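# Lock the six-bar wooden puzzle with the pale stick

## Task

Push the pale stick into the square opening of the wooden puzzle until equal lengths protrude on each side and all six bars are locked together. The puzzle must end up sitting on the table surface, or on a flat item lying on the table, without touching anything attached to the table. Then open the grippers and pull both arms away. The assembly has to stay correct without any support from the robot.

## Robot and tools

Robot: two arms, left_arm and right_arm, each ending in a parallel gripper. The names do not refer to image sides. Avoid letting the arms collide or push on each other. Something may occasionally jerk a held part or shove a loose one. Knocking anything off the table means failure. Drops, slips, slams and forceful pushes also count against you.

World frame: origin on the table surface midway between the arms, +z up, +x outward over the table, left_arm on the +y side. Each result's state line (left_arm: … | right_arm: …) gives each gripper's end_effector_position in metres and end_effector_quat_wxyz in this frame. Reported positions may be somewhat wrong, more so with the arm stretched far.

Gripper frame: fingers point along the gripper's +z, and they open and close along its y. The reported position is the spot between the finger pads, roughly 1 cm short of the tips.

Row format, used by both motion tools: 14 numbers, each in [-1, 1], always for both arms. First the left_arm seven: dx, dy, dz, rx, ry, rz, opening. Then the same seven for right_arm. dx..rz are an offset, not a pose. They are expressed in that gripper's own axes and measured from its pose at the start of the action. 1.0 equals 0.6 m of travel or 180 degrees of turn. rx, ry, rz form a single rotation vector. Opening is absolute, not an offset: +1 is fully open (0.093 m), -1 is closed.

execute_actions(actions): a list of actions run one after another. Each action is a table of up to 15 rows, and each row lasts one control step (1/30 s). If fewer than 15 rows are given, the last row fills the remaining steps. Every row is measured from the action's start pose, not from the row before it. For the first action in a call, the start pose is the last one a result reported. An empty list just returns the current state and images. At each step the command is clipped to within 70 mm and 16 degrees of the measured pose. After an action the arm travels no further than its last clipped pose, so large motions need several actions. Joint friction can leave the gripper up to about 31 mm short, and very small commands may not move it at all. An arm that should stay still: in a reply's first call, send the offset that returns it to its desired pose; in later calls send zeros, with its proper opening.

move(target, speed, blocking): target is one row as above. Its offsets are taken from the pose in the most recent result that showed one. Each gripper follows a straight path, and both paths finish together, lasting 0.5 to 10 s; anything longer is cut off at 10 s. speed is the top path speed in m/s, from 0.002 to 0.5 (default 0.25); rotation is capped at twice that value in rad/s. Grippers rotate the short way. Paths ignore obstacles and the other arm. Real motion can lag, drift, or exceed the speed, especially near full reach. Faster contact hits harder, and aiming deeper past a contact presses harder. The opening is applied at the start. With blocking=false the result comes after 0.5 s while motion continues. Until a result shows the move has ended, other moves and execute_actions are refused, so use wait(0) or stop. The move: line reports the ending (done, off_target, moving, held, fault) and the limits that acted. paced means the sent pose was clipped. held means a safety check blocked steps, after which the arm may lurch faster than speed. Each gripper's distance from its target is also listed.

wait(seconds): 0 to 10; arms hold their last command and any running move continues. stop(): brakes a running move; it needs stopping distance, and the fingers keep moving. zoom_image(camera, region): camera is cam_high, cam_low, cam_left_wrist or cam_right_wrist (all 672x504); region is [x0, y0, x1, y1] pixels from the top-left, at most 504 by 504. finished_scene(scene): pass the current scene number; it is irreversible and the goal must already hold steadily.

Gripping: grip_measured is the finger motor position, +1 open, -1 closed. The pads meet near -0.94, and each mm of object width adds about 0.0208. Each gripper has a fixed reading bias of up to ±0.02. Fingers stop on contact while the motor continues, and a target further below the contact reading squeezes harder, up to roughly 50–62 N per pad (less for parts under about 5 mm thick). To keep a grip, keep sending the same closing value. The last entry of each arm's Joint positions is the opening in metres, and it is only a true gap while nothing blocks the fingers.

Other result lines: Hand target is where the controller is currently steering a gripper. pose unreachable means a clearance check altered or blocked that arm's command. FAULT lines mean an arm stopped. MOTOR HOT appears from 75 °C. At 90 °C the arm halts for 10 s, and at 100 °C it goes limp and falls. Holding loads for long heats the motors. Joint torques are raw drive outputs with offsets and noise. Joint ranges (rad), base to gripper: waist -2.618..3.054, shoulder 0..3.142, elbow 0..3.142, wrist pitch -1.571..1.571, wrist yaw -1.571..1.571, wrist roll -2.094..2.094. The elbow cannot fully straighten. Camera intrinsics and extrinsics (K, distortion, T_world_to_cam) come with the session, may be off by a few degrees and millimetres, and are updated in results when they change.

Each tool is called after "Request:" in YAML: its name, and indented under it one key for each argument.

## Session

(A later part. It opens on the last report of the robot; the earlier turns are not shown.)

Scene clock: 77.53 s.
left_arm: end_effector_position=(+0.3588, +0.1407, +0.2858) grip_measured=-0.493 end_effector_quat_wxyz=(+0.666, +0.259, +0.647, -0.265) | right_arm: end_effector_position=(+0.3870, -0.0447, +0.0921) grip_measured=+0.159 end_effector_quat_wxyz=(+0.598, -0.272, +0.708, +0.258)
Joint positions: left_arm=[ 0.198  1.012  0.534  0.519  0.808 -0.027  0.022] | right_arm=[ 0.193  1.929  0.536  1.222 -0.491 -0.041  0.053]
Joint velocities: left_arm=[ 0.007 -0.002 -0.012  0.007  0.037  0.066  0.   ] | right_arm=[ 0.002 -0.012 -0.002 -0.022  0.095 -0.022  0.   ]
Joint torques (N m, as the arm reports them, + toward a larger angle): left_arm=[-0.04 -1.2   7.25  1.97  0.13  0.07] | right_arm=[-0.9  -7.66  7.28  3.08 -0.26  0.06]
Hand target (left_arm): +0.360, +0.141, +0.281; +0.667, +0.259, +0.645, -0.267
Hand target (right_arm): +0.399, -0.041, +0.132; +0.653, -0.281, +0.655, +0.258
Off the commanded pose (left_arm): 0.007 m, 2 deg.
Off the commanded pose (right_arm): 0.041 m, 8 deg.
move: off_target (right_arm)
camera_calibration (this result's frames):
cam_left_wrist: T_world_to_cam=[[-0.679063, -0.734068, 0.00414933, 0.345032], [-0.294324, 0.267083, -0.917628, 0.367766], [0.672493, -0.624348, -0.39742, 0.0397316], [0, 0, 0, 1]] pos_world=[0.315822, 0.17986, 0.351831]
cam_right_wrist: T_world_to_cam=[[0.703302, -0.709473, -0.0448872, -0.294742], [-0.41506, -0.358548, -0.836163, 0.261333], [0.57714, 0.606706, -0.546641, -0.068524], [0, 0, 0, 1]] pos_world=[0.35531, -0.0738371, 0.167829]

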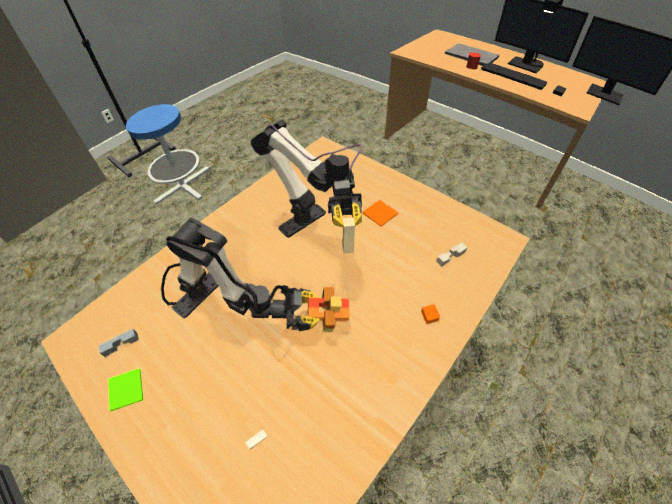

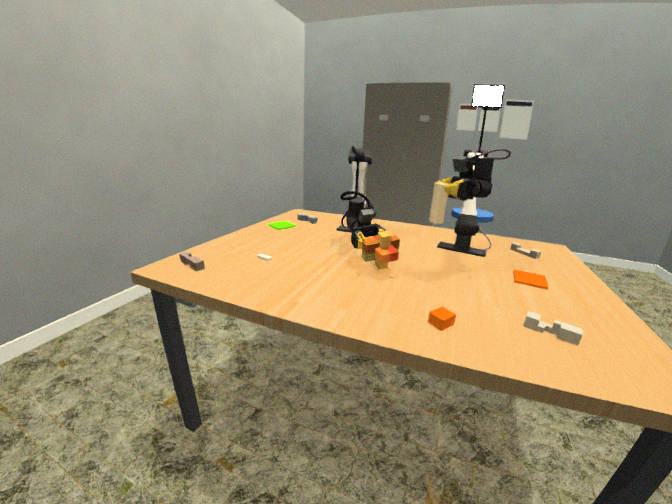

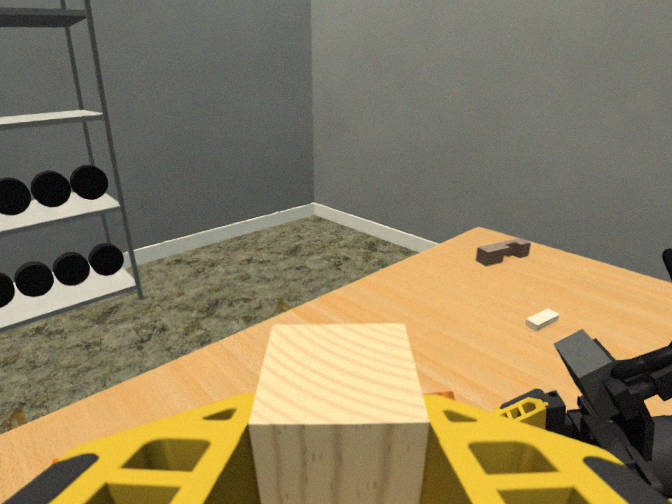

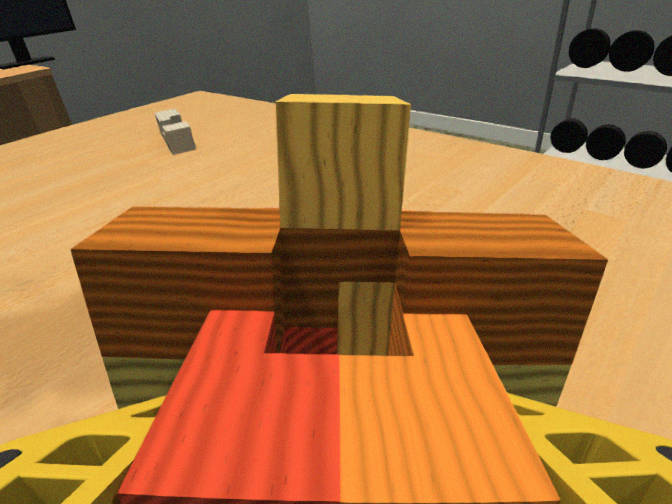

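Request:
execute_actions:
  actions:
    - [[0,0,0,0,0,0,-0.55,-0.07,-0.008,0.012,-0.0045,-0.044,-0.013,0.08],[0,0,0,0,0,0,-0.55,-0.071,-0.010,0.017,-0.0045,-0.046,-0.013,0.08],[0,0,0,0,0,0,-0.55,-0.072,-0.013,0.023,-0.0045,-0.048,-0.013,0.08],[0,0,0,0,0,0,-0.55,-0.073,-0.016,0.03,-0.0045,-0.05,-0.013,0.08],[0,0,0,0,0,0,-0.55,-0.074,-0.02,0.038,-0.0045,-0.052,-0.013,0.08],[0,0,0,0,0,0,-0.55,-0.075,-0.024,0.046,-0.0045,-0.054,-0.013,0.08],[0,0,0,0,0,0,-0.55,-0.077,-0.028,0.054,-0.0045,-0.056,-0.013,0.08],[0,0,0,0,0,0,-0.55,-0.078,-0.032,0.062,-0.0045,-0.058,-0.013,0.08],[0,0,0,0,0,0,-0.55,-0.08,-0.036,0.07,-0.0045,-0.06,-0.013,0.08],[0,0,0,0,0,0,-0.55,-0.081,-0.04,0.078,-0.0045,-0.062,-0.013,0.08],[0,0,0,0,0,0,-0.55,-0.082,-0.043,0.086,-0.0045,-0.064,-0.013,0.08],[0,0,0,0,0,0,-0.55,-0.083,-0.046,0.093,-0.0045,-0.066,-0.013,0.08],[0,0,0,0,0,0,-0.55,-0.084,-0.049,0.099,-0.0045,-0.068,-0.013,0.08],[0,0,0,0,0,0,-0.55,-0.085,-0.051,0.103,-0.0045,-0.07,-0.013,0.08],[0,0,0,0,0,0,-0.55,-0.0855,-0.052,0.105,-0.0045,-0.07,-0.013,0.08]]

Request:
wait:
  seconds: 1

Scene clock: 84.43 s.
left_arm: end_effector_position=(+0.3589, +0.1407, +0.2820) grip_measured=-0.493 end_effector_quat_wxyz=(+0.660, +0.256, +0.653, -0.268) | right_arm: end_effector_position=(+0.4409, -0.0281, +0.0898) grip_measured=+0.159 end_effector_quat_wxyz=(+0.617, -0.259, +0.690, +0.275)
Joint positions: left_arm=[ 0.198  1.012  0.534  0.499  0.809 -0.028  0.022] | right_arm=[ 0.193  2.123  0.769  1.255 -0.5    0.012  0.053]
Joint velocities: left_arm=[ 0.012  0.002 -0.002  0.022 -0.037 -0.11  -0.001] | right_arm=[-0.012  0.364  0.462  0.066 -0.037  0.051  0.001]
Joint torques (N m, as the arm reports them, + toward a larger angle): left_arm=[-0.27 -2.51  8.55  1.85  0.08  0.14] | right_arm=[-0.36 -9.87  6.87  3.05 -0.11  0.11]
Hand target (left_arm): +0.359, +0.141, +0.286; +0.666, +0.259, +0.647, -0.265
Hand target (right_arm): +0.455, -0.023, +0.132; +0.674, -0.262, +0.634, +0.276
Off the commanded pose (left_arm): 0.004 m, 1 deg.
Off the commanded pose (right_arm): 0.047 m, 10 deg.
camera_calibration (this result's frames):
cam_left_wrist: T_world_to_cam=[[-0.679118, -0.733772, 0.0194566, 0.340729], [-0.313061, 0.265565, -0.911849, 0.369643], [0.663922, -0.625344, -0.410065, 0.0449387], [0, 0, 0, 1]] pos_world=[0.31728, 0.179955, 0.348857]
cam_right_wrist: T_world_to_cam=[[0.706786, -0.70462, -0.0629564, -0.320694], [-0.386286, -0.30985, -0.868779, 0.279318], [0.592652, 0.63836, -0.491182, -0.12188], [0, 0, 0, 1]] pos_world=[0.406791, -0.061617, 0.16261]

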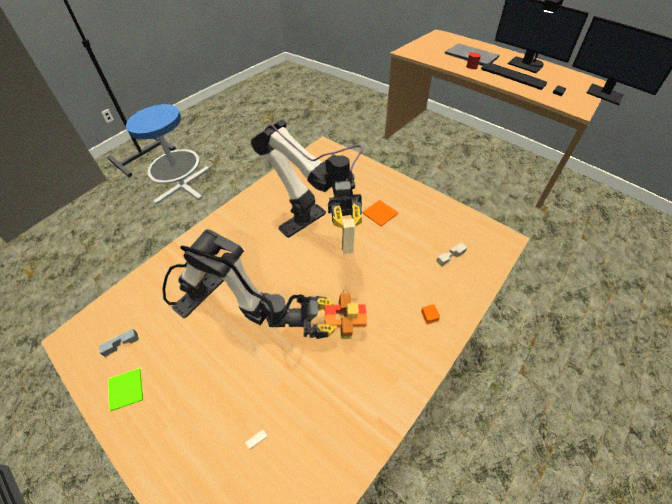

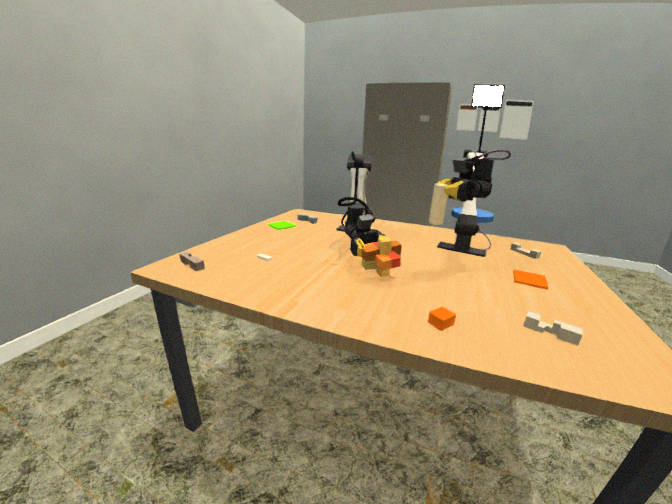

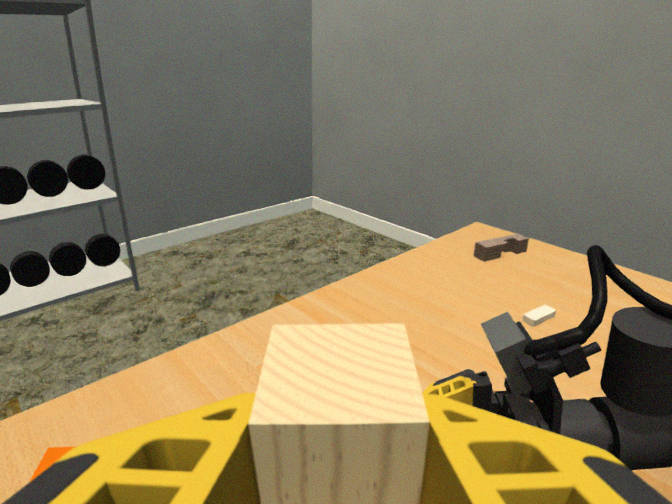

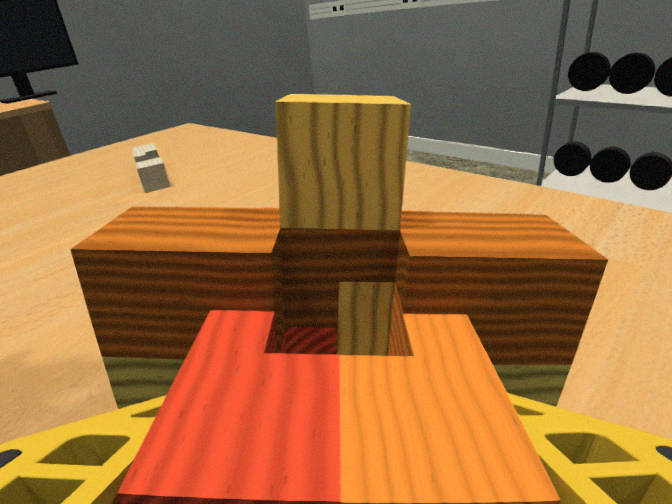

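Scene clock: 85.43 s.
left_arm: end_effector_position=(+0.3589, +0.1407, +0.2819) grip_measured=-0.493 end_effector_quat_wxyz=(+0.660, +0.256, +0.654, -0.268) | right_arm: end_effector_position=(+0.4458, -0.0267, +0.0897) grip_measured=+0.159 end_effector_quat_wxyz=(+0.619, -0.255, +0.688, +0.278)
Joint positions: left_arm=[ 0.198  1.012  0.534  0.498  0.809 -0.028  0.022] | right_arm=[ 0.193  2.143  0.79   1.264 -0.5    0.024  0.053]
Joint velocities: left_arm=[-0.012 -0.022  0.007  0.037 -0.081  0.037  0.   ] | right_arm=[ 0.012  0.002 -0.007 -0.037  0.095 -0.007 -0.   ]
Joint torques (N m, as the arm reports them, + toward a larger angle): left_arm=[-0.29 -2.48  8.55  1.85  0.08  0.13] | right_arm=[-0.3  -9.64  7.51  3.06 -0.05  0.1 ]
Hand target (left_arm): +0.359, +0.141, +0.286; +0.666, +0.259, +0.647, -0.265
Hand target (right_arm): +0.455, -0.023, +0.132; +0.673, -0.262, +0.634, +0.276
Off the commanded pose (left_arm): 0.004 m, 1 deg.
Off the commanded pose (right_arm): 0.045 m, 9 deg.
wait: 1.00 s; at rest by 0.23 s
camera_calibration (this result's frames):
cam_left_wrist: T_world_to_cam=[[-0.679103, -0.733771, 0.0200017, 0.340575], [-0.313756, 0.26553, -0.91162, 0.369702], [0.663609, -0.625359, -0.410547, 0.0451276], [0, 0, 0, 1]] pos_world=[0.317334, 0.179958, 0.348742]
cam_right_wrist: T_world_to_cam=[[0.706178, -0.704557, -0.0700831, -0.322267], [-0.385002, -0.299037, -0.873127, 0.281713], [0.594211, 0.643565, -0.482429, -0.127033], [0, 0, 0, 1]] pos_world=[0.411522, -0.0610596, 0.162102]

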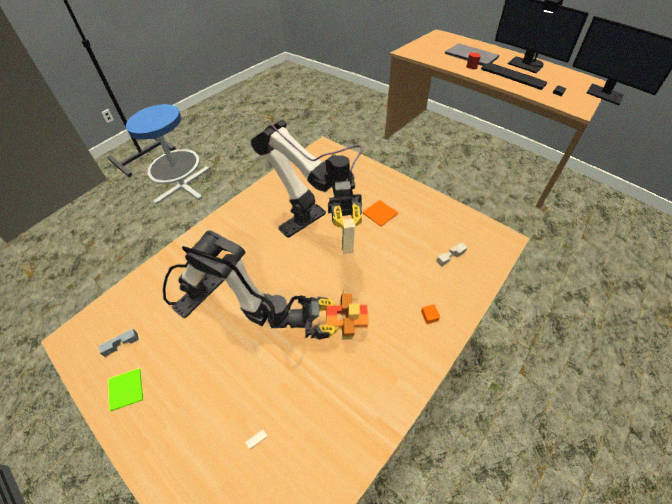

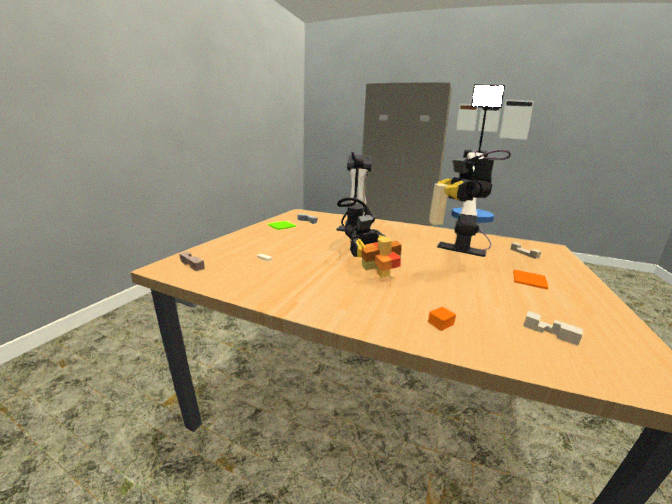

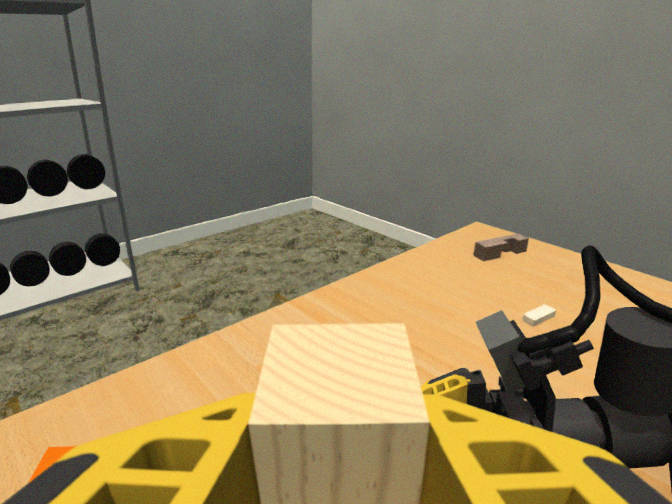

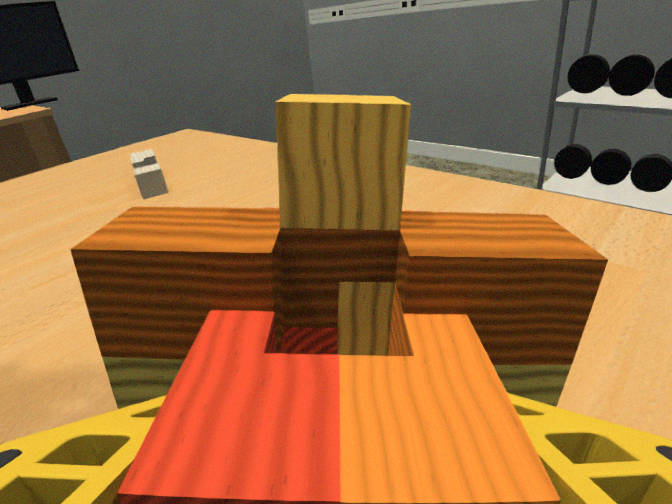

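Request:
execute_actions:
  actions:
    - [[-0.007,0,0,0,-0.006,0,-0.55,-0.07,0,0.01,-0.003,-0.043,-0.022,0.08],[-0.007,0,0,0,-0.006,0,-0.55,-0.068,0,0.01,-0.003,-0.043,-0.022,0.08],[-0.007,0,0,0,-0.006,0,-0.55,-0.065,0,0.01,-0.003,-0.043,-0.022,0.08],[-0.007,0,0,0,-0.006,0,-0.55,-0.062,0,0.01,-0.003,-0.043,-0.022,0.08],[-0.007,0,0,0,-0.006,0,-0.55,-0.059,0,0.01,-0.003,-0.043,-0.022,0.08],[-0.007,0,0,0,-0.006,0,-0.55,-0.056,0,0.01,-0.003,-0.043,-0.022,0.08],[-0.007,0,0,0,-0.006,0,-0.55,-0.053,0,0.01,-0.003,-0.043,-0.022,0.08],[-0.007,0,0,0,-0.006,0,-0.55,-0.05,0,0.01,-0.003,-0.043,-0.022,0.08],[-0.007,0,0,0,-0.006,0,-0.55,-0.047,0,0.01,-0.003,-0.043,-0.022,0.08],[-0.007,0,0,0,-0.006,0,-0.55,-0.044,0,0.01,-0.003,-0.043,-0.022,0.08],[-0.007,0,0,0,-0.006,0,-0.55,-0.041,0,0.01,-0.003,-0.043,-0.022,0.08],[-0.007,0,0,0,-0.006,0,-0.55,-0.039,0,0.01,-0.003,-0.043,-0.022,0.08],[-0.007,0,0,0,-0.006,0,-0.55,-0.037,0,0.01,-0.003,-0.043,-0.022,0.08]]

Request:
wait:
  seconds: 0.5

Scene clock: 89.97 s.
left_arm: end_effector_position=(+0.3589, +0.1407, +0.2819) grip_measured=-0.493 end_effector_quat_wxyz=(+0.658, +0.252, +0.655, -0.273) | right_arm: end_effector_position=(+0.4451, -0.0269, +0.0751) grip_measured=+0.159 end_effector_quat_wxyz=(+0.621, -0.256, +0.687, +0.278)
Joint positions: left_arm=[ 0.198  1.012  0.534  0.498  0.809 -0.041  0.022] | right_arm=[ 0.193  2.203  0.79   1.327 -0.5    0.024  0.053]
Joint velocities: left_arm=[-0.007  0.007 -0.017  0.007  0.051 -0.095 -0.   ] | right_arm=[-0.012  0.032  0.007  0.081  0.007 -0.066 -0.   ]
Joint torques (N m, as the arm reports them, + toward a larger angle): left_arm=[-0.24 -2.38  8.32  1.94  0.07  0.01] | right_arm=[-0.09 -9.58  5.92  3.   -0.04  0.03]
Hand target (left_arm): +0.359, +0.141, +0.286; +0.666, +0.253, +0.648, -0.271
Hand target (right_arm): +0.450, -0.023, +0.111; +0.671, -0.263, +0.636, +0.275
Off the commanded pose (left_arm): 0.004 m, 1 deg.
Off the commanded pose (right_arm): 0.037 m, 9 deg.
camera_calibration (this result's frames):
cam_left_wrist: T_world_to_cam=[[-0.678997, -0.733384, 0.0333461, 0.336721], [-0.322084, 0.256766, -0.911226, 0.373812], [0.659716, -0.62946, -0.410555, 0.0471037], [0, 0, 0, 1]] pos_world=[0.317957, 0.180613, 0.348738]
cam_right_wrist: T_world_to_cam=[[0.706382, -0.704499, -0.0685965, -0.323175], [-0.382436, -0.298309, -0.874502, 0.267603], [0.595624, 0.643966, -0.480146, -0.1344], [0, 0, 0, 1]] pos_world=[0.410678, -0.0612991, 0.147319]

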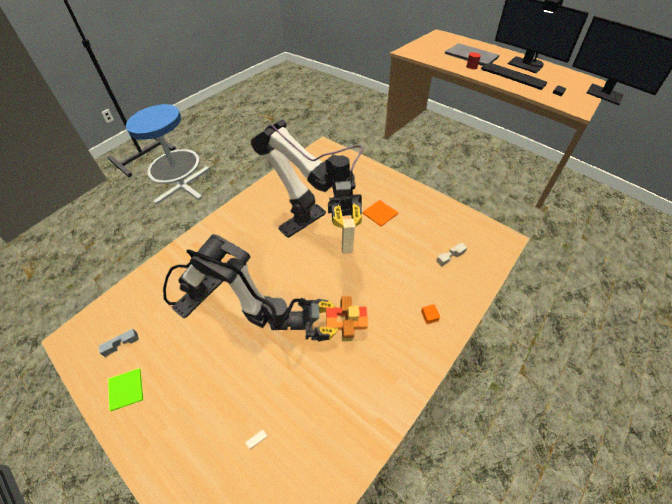

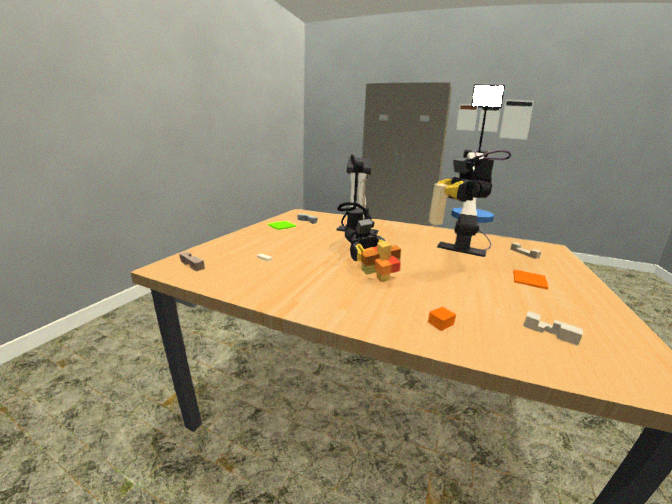

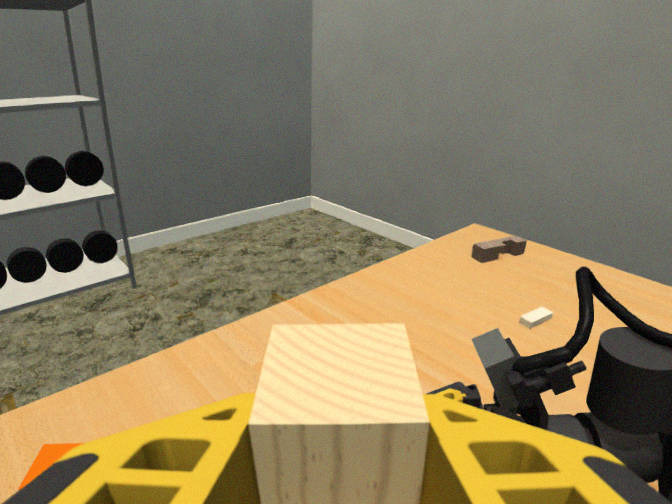

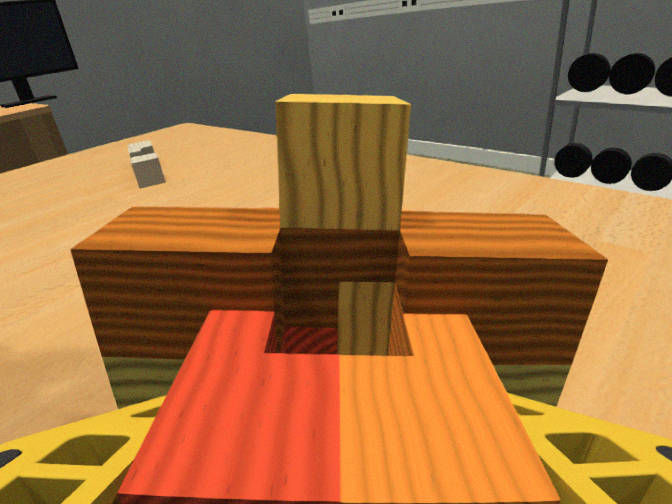

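Scene clock: 90.47 s.
left_arm: end_effector_position=(+0.3589, +0.1407, +0.2819) grip_measured=-0.493 end_effector_quat_wxyz=(+0.658, +0.251, +0.655, -0.273) | right_arm: end_effector_position=(+0.4452, -0.0269, +0.0757) grip_measured=+0.159 end_effector_quat_wxyz=(+0.623, -0.256, +0.685, +0.278)
Joint positions: left_arm=[ 0.198  1.012  0.534  0.498  0.809 -0.042  0.022] | right_arm=[ 0.193  2.206  0.79   1.337 -0.5    0.024  0.053]
Joint velocities: left_arm=[-0.002 -0.002 -0.012 -0.007  0.022  0.022 -0.001] | right_arm=[-0.012 -0.007  0.007 -0.007  0.022 -0.007 -0.001]
Joint torques (N m, as the arm reports them, + toward a larger angle): left_arm=[-0.29 -2.36  8.33  1.94  0.05  0.06] | right_arm=[ 0.07 -9.6   5.78  3.02 -0.04  0.05]
Hand target (left_arm): +0.359, +0.141, +0.286; +0.666, +0.253, +0.648, -0.271
Hand target (right_arm): +0.450, -0.023, +0.111; +0.671, -0.263, +0.636, +0.275
Off the commanded pose (left_arm): 0.004 m, 1 deg.
Off the commanded pose (right_arm): 0.037 m, 8 deg.
wait: 0.50 s; at rest by 0.17 s
camera_calibration (this result's frames):
cam_left_wrist: T_world_to_cam=[[-0.678992, -0.733371, 0.0337273, 0.33661], [-0.322322, 0.256516, -0.911212, 0.373929], [0.659605, -0.629577, -0.410554, 0.0471598], [0, 0, 0, 1]] pos_world=[0.317974, 0.180632, 0.348737]
cam_right_wrist: T_world_to_cam=[[0.7068, -0.704381, -0.0654352, -0.32358], [-0.376971, -0.296758, -0.877398, 0.266033], [0.598604, 0.644812, -0.47528, -0.135799], [0, 0, 0, 1]] pos_world=[0.410283, -0.0614111, 0.147701]

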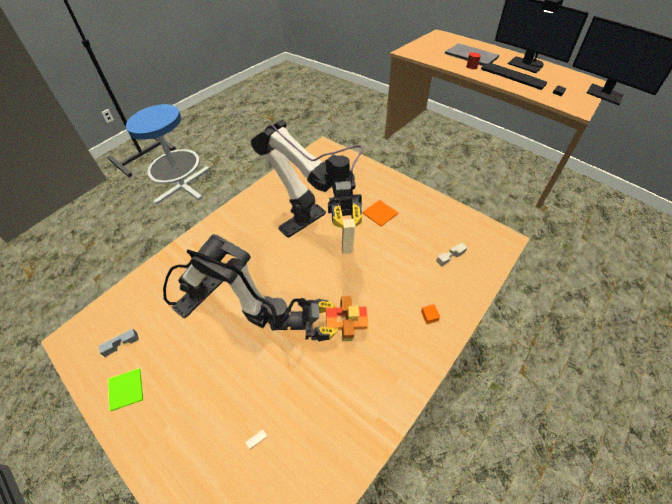

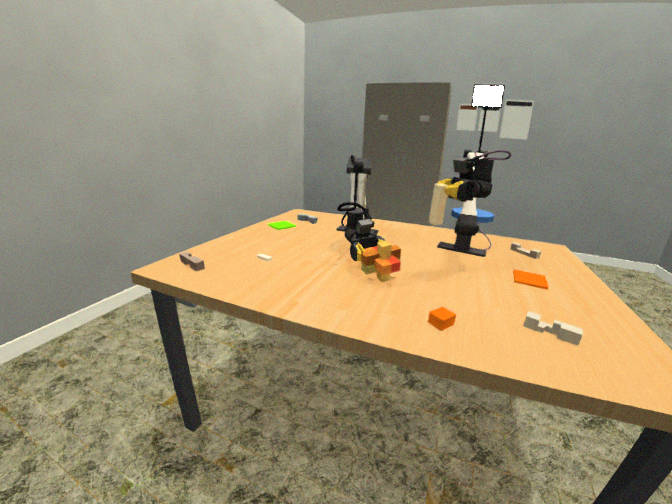

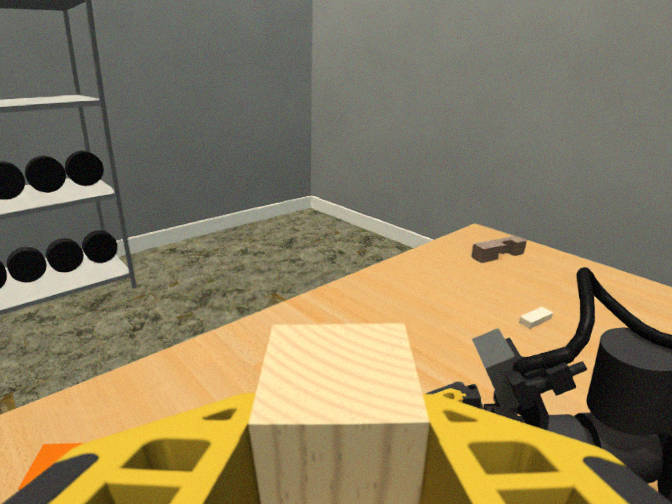

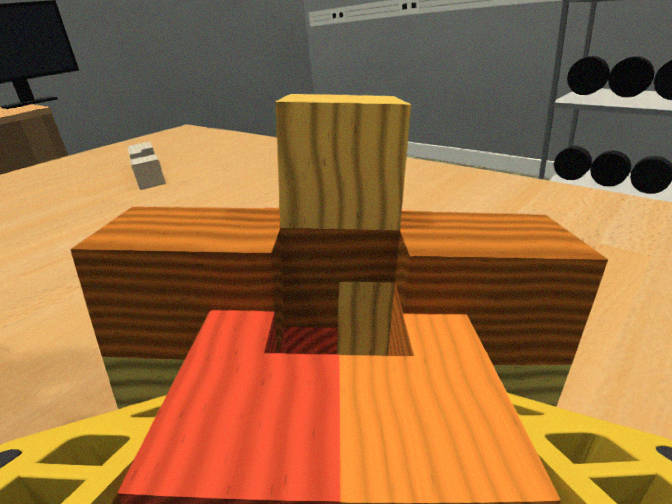

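Request:
execute_actions:
  actions:
    - [[-0.007,0,0,0,0,0,-0.55,-0.056,0,0.008,-0.003,-0.04,-0.021,0.08],[-0.007,0,0,0,0,0,-0.55,-0.053,0,0.008,-0.003,-0.04,-0.021,0.08],[-0.007,0,0,0,0,0,-0.55,-0.05,0,0.008,-0.003,-0.04,-0.021,0.08],[-0.007,0,0,0,0,0,-0.55,-0.047,0,0.008,-0.003,-0.04,-0.021,0.08],[-0.007,0,0,0,0,0,-0.55,-0.044,0,0.007,-0.003,-0.039,-0.021,0.08],[-0.007,0,0,0,0,0,-0.55,-0.04,0,0.006,-0.003,-0.038,-0.021,0.08],[-0.007,0,0,0,0,0,-0.55,-0.034,0,0.005,-0.003,-0.036,-0.021,0.08],[-0.007,0,0,0,0,0,-0.55,-0.028,0,0.004,-0.003,-0.034,-0.021,0.08],[-0.007,0,0,0,0,0,-0.55,-0.021,0,0.003,-0.003,-0.031,-0.02,0.08],[-0.007,0,0,0,0,0,-0.55,-0.014,0,0.002,-0.003,-0.028,-0.02,0.08],[-0.007,0,0,0,0,0,-0.55,-0.007,0,0.001,-0.003,-0.025,-0.02,0.08],[-0.007,0,0,0,0,0,-0.55,0,0,0,-0.003,-0.022,-0.02,0.08],[-0.007,0,0,0,0,0,-0.55,0.006,0,0,-0.003,-0.019,-0.02,0.08],[-0.007,0,0,0,0,0,-0.55,0.011,0,0,-0.003,-0.017,-0.02,0.08],[-0.007,0,0,0,0,0,-0.55,0.014,0,0,-0.003,-0.0164,-0.02,0.08]]

Request:
wait:
  seconds: 0.5

Scene clock: 95.13 s.
left_arm: end_effector_position=(+0.3589, +0.1407, +0.2745) grip_measured=-0.493 end_effector_quat_wxyz=(+0.645, +0.246, +0.668, -0.278) | right_arm: end_effector_position=(+0.4435, -0.0267, +0.0694) grip_measured=+0.159 end_effector_quat_wxyz=(+0.640, -0.266, +0.667, +0.272)
Joint positions: left_arm=[ 0.198  1.012  0.534  0.46   0.809 -0.042  0.022] | right_arm=[ 0.193  2.268  0.79   1.441 -0.504  0.005  0.053]
Joint velocities: left_arm=[-0.002  0.012  0.017 -0.007 -0.022  0.007  0.001] | right_arm=[-0.017  0.1   -0.007  0.212 -0.125 -0.066 -0.001]
Joint torques (N m, as the arm reports them, + toward a larger angle): left_arm=[-0.2  -2.84  9.69  1.88  0.09  0.13] | right_arm=[-0.6  -8.    4.13  2.03 -0.06  0.  ]
Hand target (left_arm): +0.359, +0.141, +0.286; +0.658, +0.252, +0.656, -0.273
Hand target (right_arm): +0.444, -0.027, +0.067; +0.647, -0.273, +0.660, +0.267
Off the commanded pose (left_arm): 0.012 m, 2 deg.
Off the commanded pose (right_arm): 0.002 m, 2 deg.
camera_calibration (this result's frames):
cam_left_wrist: T_world_to_cam=[[-0.677165, -0.733281, 0.0612153, 0.328649], [-0.35715, 0.2548, -0.898622, 0.376536], [0.643344, -0.630378, -0.434433, 0.0566481], [0, 0, 0, 1]] pos_world=[0.320585, 0.180761, 0.342855]
cam_right_wrist: T_world_to_cam=[[0.713156, -0.70053, -0.0258278, -0.328099], [-0.327384, -0.300253, -0.895917, 0.239091], [0.619862, 0.647384, -0.44347, -0.149499], [0, 0, 0, 1]] pos_world=[0.404929, -0.0612721, 0.139433]

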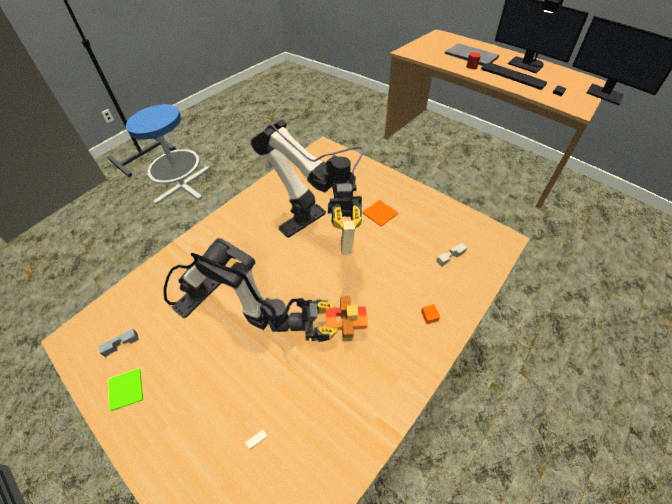

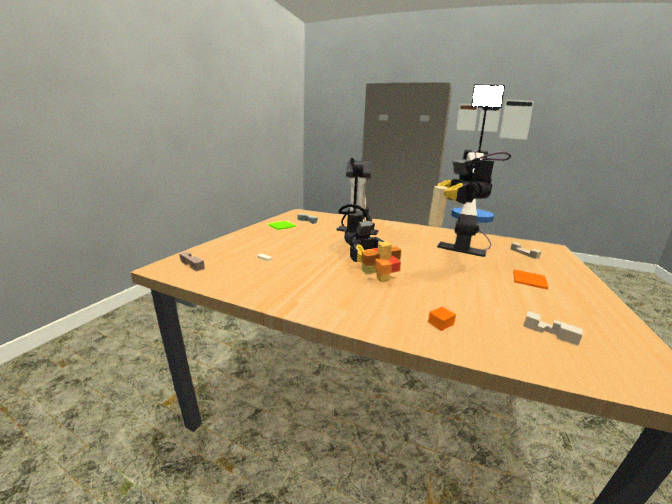

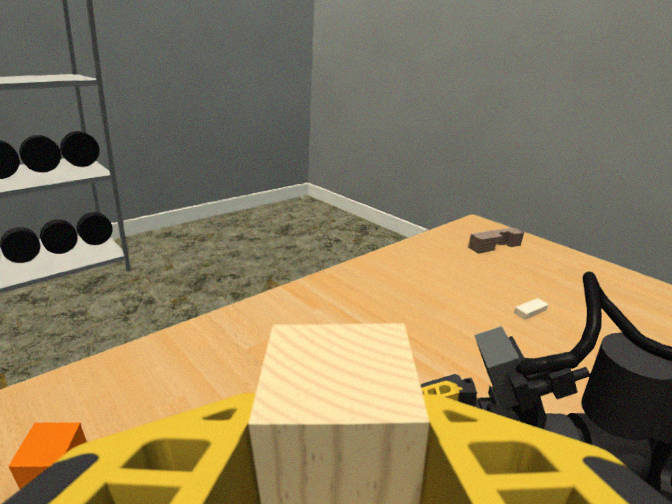

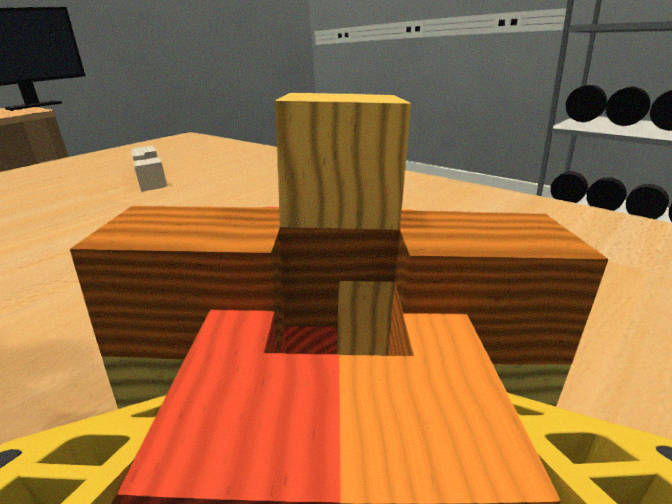

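Scene clock: 95.63 s.
left_arm: end_effector_position=(+0.3589, +0.1407, +0.2743) grip_measured=-0.493 end_effector_quat_wxyz=(+0.645, +0.245, +0.668, -0.278) | right_arm: end_effector_position=(+0.4428, -0.0264, +0.0690) grip_measured=+0.159 end_effector_quat_wxyz=(+0.645, -0.271, +0.662, +0.269)
Joint positions: left_arm=[ 0.198  1.012  0.534  0.459  0.809 -0.042  0.022] | right_arm=[ 0.193  2.278  0.79   1.46  -0.507 -0.006  0.053]
Joint velocities: left_arm=[-0.012 -0.012 -0.017  0.081  0.066  0.007  0.   ] | right_arm=[-0.002 -0.002  0.002  0.037  0.022  0.007  0.   ]
Joint torques (N m, as the arm reports them, + toward a larger angle): left_arm=[-0.22 -2.86  9.69  1.86  0.11  0.12] | right_arm=[-0.49 -8.21  4.15  2.13 -0.04  0.  ]
Hand target (left_arm): +0.359, +0.141, +0.286; +0.658, +0.252, +0.656, -0.273
Hand target (right_arm): +0.444, -0.027, +0.067; +0.647, -0.273, +0.660, +0.267
Off the commanded pose (left_arm): 0.012 m, 2 deg.
Off the commanded pose (right_arm): 0.002 m, 1 deg.
wait: 0.50 s; at rest by 0.23 s
camera_calibration (this result's frames):
cam_left_wrist: T_world_to_cam=[[-0.677094, -0.733277, 0.0620306, 0.32841], [-0.358177, 0.254749, -0.898227, 0.376606], [0.642847, -0.630402, -0.435132, 0.0569297], [0, 0, 0, 1]] pos_world=[0.320659, 0.180764, 0.342678]
cam_right_wrist: T_world_to_cam=[[0.715823, -0.698217, -0.00954901, -0.329695], [-0.310992, -0.306531, -0.899624, 0.231467], [0.625205, 0.646941, -0.436562, -0.152305], [0, 0, 0, 1]] pos_world=[0.403209, -0.0607147, 0.138595]

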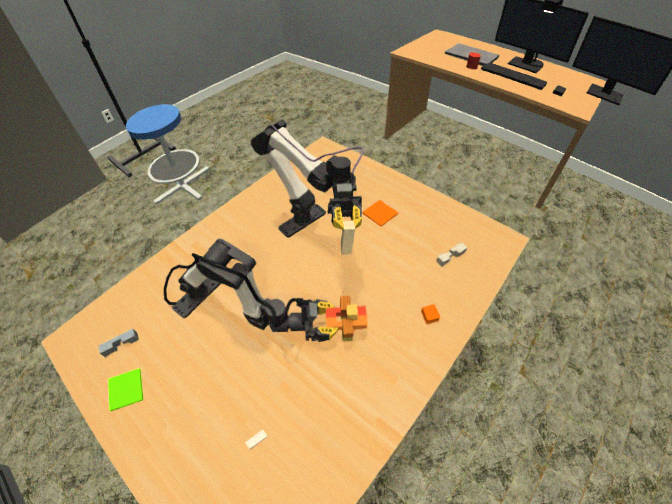

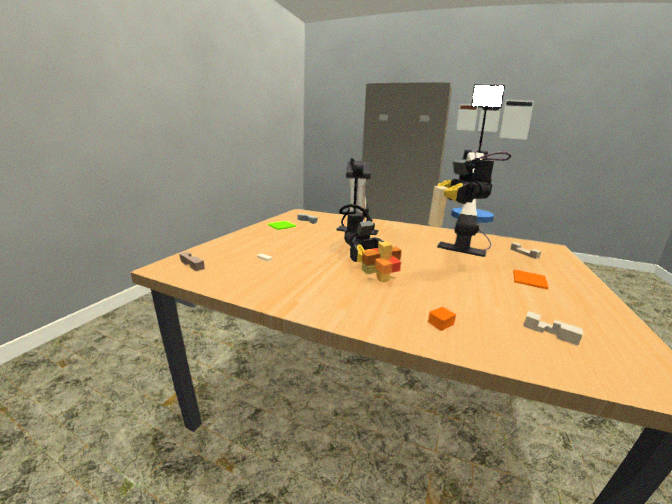

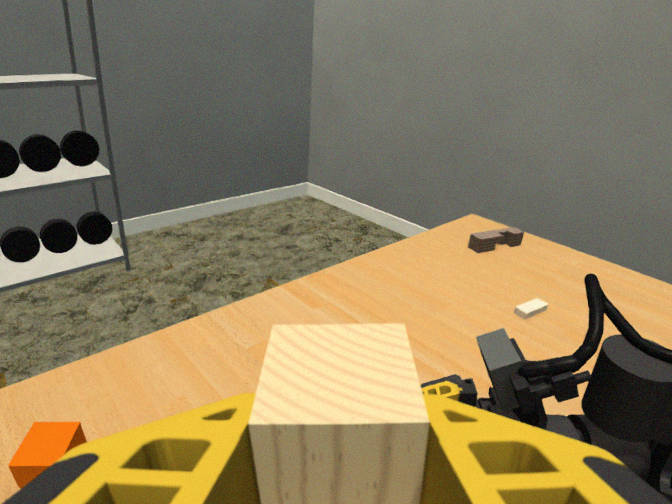

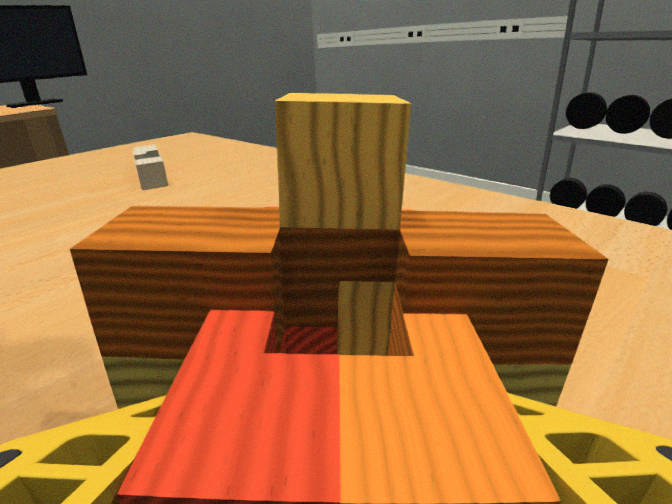

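Request:
move:
  target: [0.042,-0.0735,0.29,0.009,-0.012,0.0176,-0.55, 0.003,0,0,0,0,0,0.08]
  speed: 0.12

Scene clock: 102.10 s.
left_arm: end_effector_position=(+0.4435, -0.0087, +0.2270) grip_measured=-0.493 end_effector_quat_wxyz=(+0.635, +0.270, +0.671, -0.273) | right_arm: end_effector_position=(+0.4428, -0.0263, +0.0690) grip_measured=+0.159 end_effector_quat_wxyz=(+0.645, -0.271, +0.662, +0.269)
Joint positions: left_arm=[-0.295  1.622  0.797  0.777  0.344 -0.007  0.022] | right_arm=[ 0.193  2.278  0.79   1.46  -0.508 -0.007  0.053]
Joint velocities: left_arm=[-0.007 -0.002  0.002  0.007  0.066  0.081 -0.001] | right_arm=[-0.002  0.007 -0.007 -0.022  0.051  0.007  0.001]
Joint torques (N m, as the arm reports them, + toward a larger angle): left_arm=[-0.54 -7.09 10.83  2.27 -0.03  0.12] | right_arm=[-0.29 -8.69  3.65  2.08  0.02  0.04]
Hand target (left_arm): +0.449, -0.013, +0.249; +0.661, +0.270, +0.645, -0.272
Hand target (right_arm): +0.443, -0.026, +0.067; +0.645, -0.271, +0.662, +0.269
Off the commanded pose (left_arm): 0.025 m, 4 deg.
Off the commanded pose (right_arm): 0.002 m, 0 deg.
move: off_target (left_arm)
camera_calibration (this result's frames):
cam_left_wrist: T_world_to_cam=[[-0.698394, -0.715101, 0.0296046, 0.296079], [-0.350214, 0.305374, -0.885492, 0.396486], [0.624176, -0.628791, -0.46371, -0.0974839], [0, 0, 0, 1]] pos_world=[0.406482, 0.0293529, 0.297116]
cam_right_wrist: T_world_to_cam=[[0.716098, -0.69794, -0.00917675, -0.329771], [-0.310633, -0.306886, -0.899627, 0.2313], [0.625069, 0.647071, -0.436563, -0.152241], [0, 0, 0, 1]] pos_world=[0.403159, -0.0606666, 0.138594]

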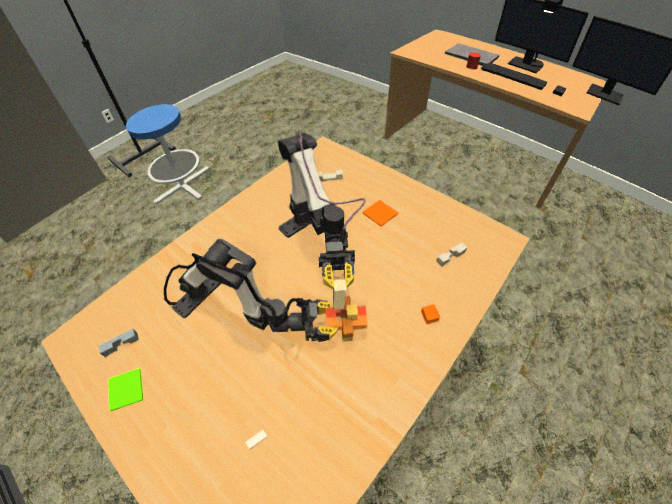

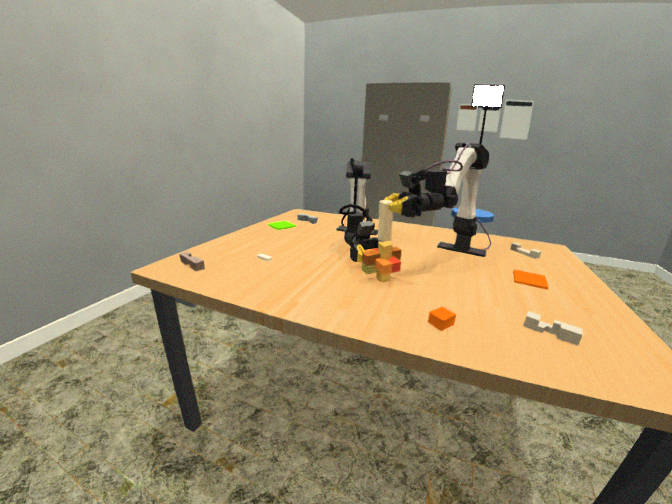

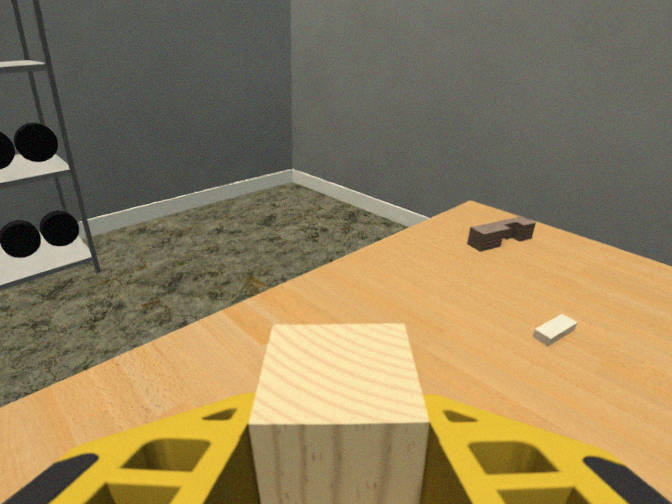

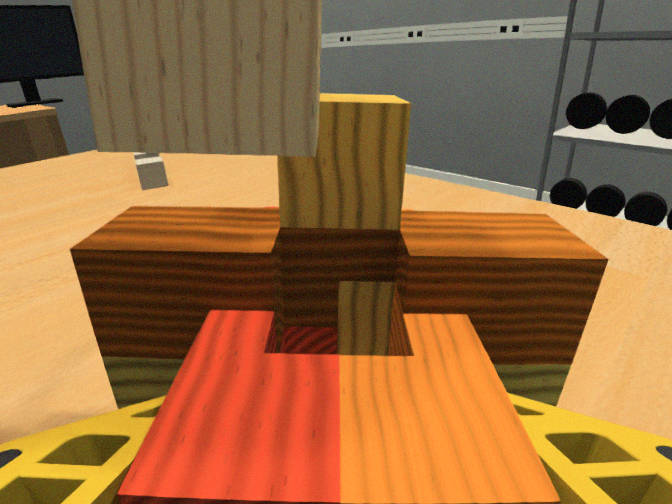

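Request:
move:
  target: [0.0,0.005,0.017,0,-0.035,0.01,-0.55, 0.003,0,0,0,0,0,0.08]
  speed: 0.03

Scene clock: 106.50 s.
left_arm: end_effector_position=(+0.4537, -0.0135, +0.2249) grip_measured=-0.493 end_effector_quat_wxyz=(+0.666, +0.267, +0.640, -0.275) | right_arm: end_effector_position=(+0.4428, -0.0263, +0.0690) grip_measured=+0.159 end_effector_quat_wxyz=(+0.645, -0.271, +0.662, +0.269)
Joint positions: left_arm=[-0.295  1.72   0.797  0.962  0.344 -0.01   0.022] | right_arm=[ 0.193  2.278  0.79   1.46  -0.508 -0.007  0.053]
Joint velocities: left_arm=[-0.007 -0.012 -0.017 -0.007 -0.007 -0.037  0.   ] | right_arm=[-0.007 -0.002  0.007 -0.007  0.007 -0.037 -0.001]
Joint torques (N m, as the arm reports them, + toward a larger angle): left_arm=[-0.45 -7.72  6.82  2.25  0.01  0.07] | right_arm=[-0.34 -8.59  3.59  2.1  -0.04  0.07]
Hand target (left_arm): +0.452, -0.014, +0.227; +0.675, +0.264, +0.631, -0.277
Hand target (right_arm): +0.443, -0.026, +0.067; +0.645, -0.271, +0.662, +0.269
Off the commanded pose (left_arm): 0.002 m, 2 deg.
Off the commanded pose (right_arm): 0.002 m, 0 deg.
move: done
camera_calibration (this result's frames):
cam_left_wrist: T_world_to_cam=[[-0.699143, -0.71497, 0.00415898, 0.305964], [-0.280743, 0.269169, -0.921266, 0.375665], [0.657558, -0.645264, -0.388911, -0.139985], [0, 0, 0, 1]] pos_world=[0.411425, 0.0273103, 0.290373]
cam_right_wrist: T_world_to_cam=[[0.716098, -0.69794, -0.00917675, -0.329771], [-0.310633, -0.306886, -0.899627, 0.2313], [0.625069, 0.647071, -0.436563, -0.152241], [0, 0, 0, 1]] pos_world=[0.403159, -0.0606666, 0.138594]

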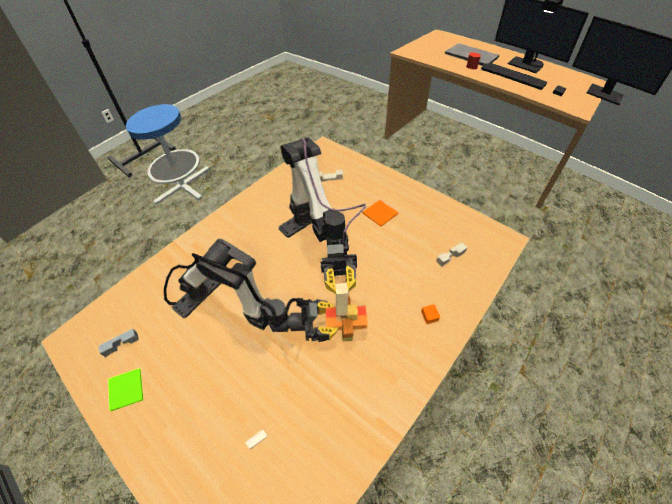

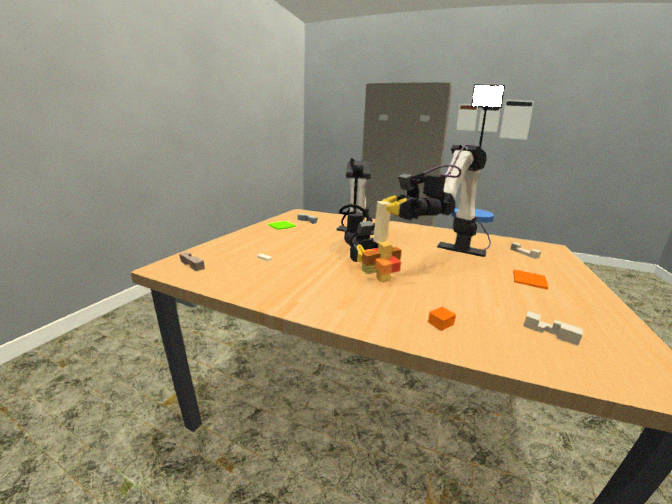

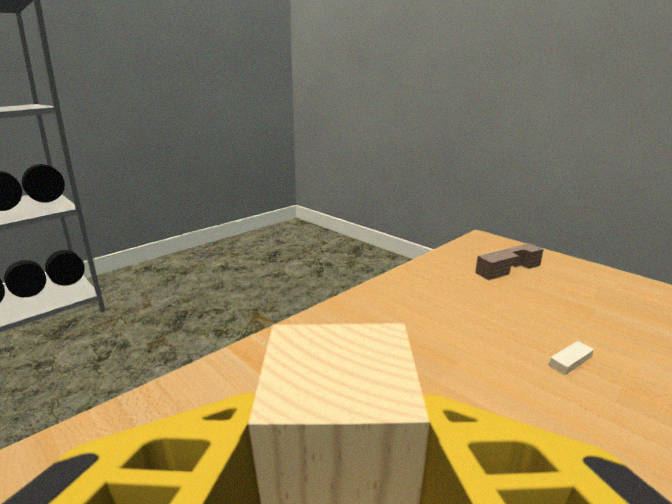

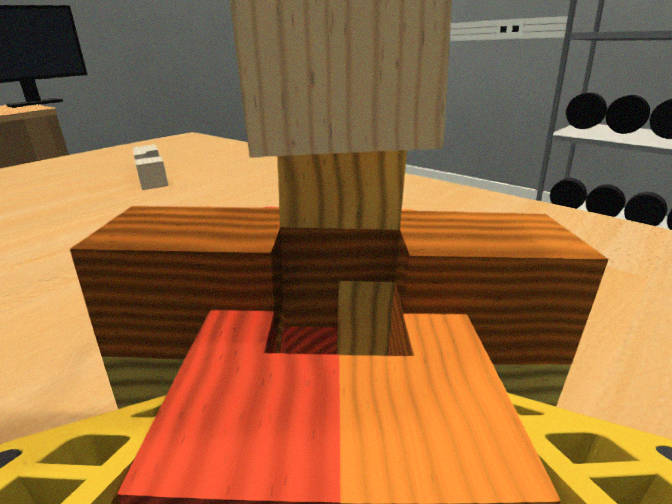

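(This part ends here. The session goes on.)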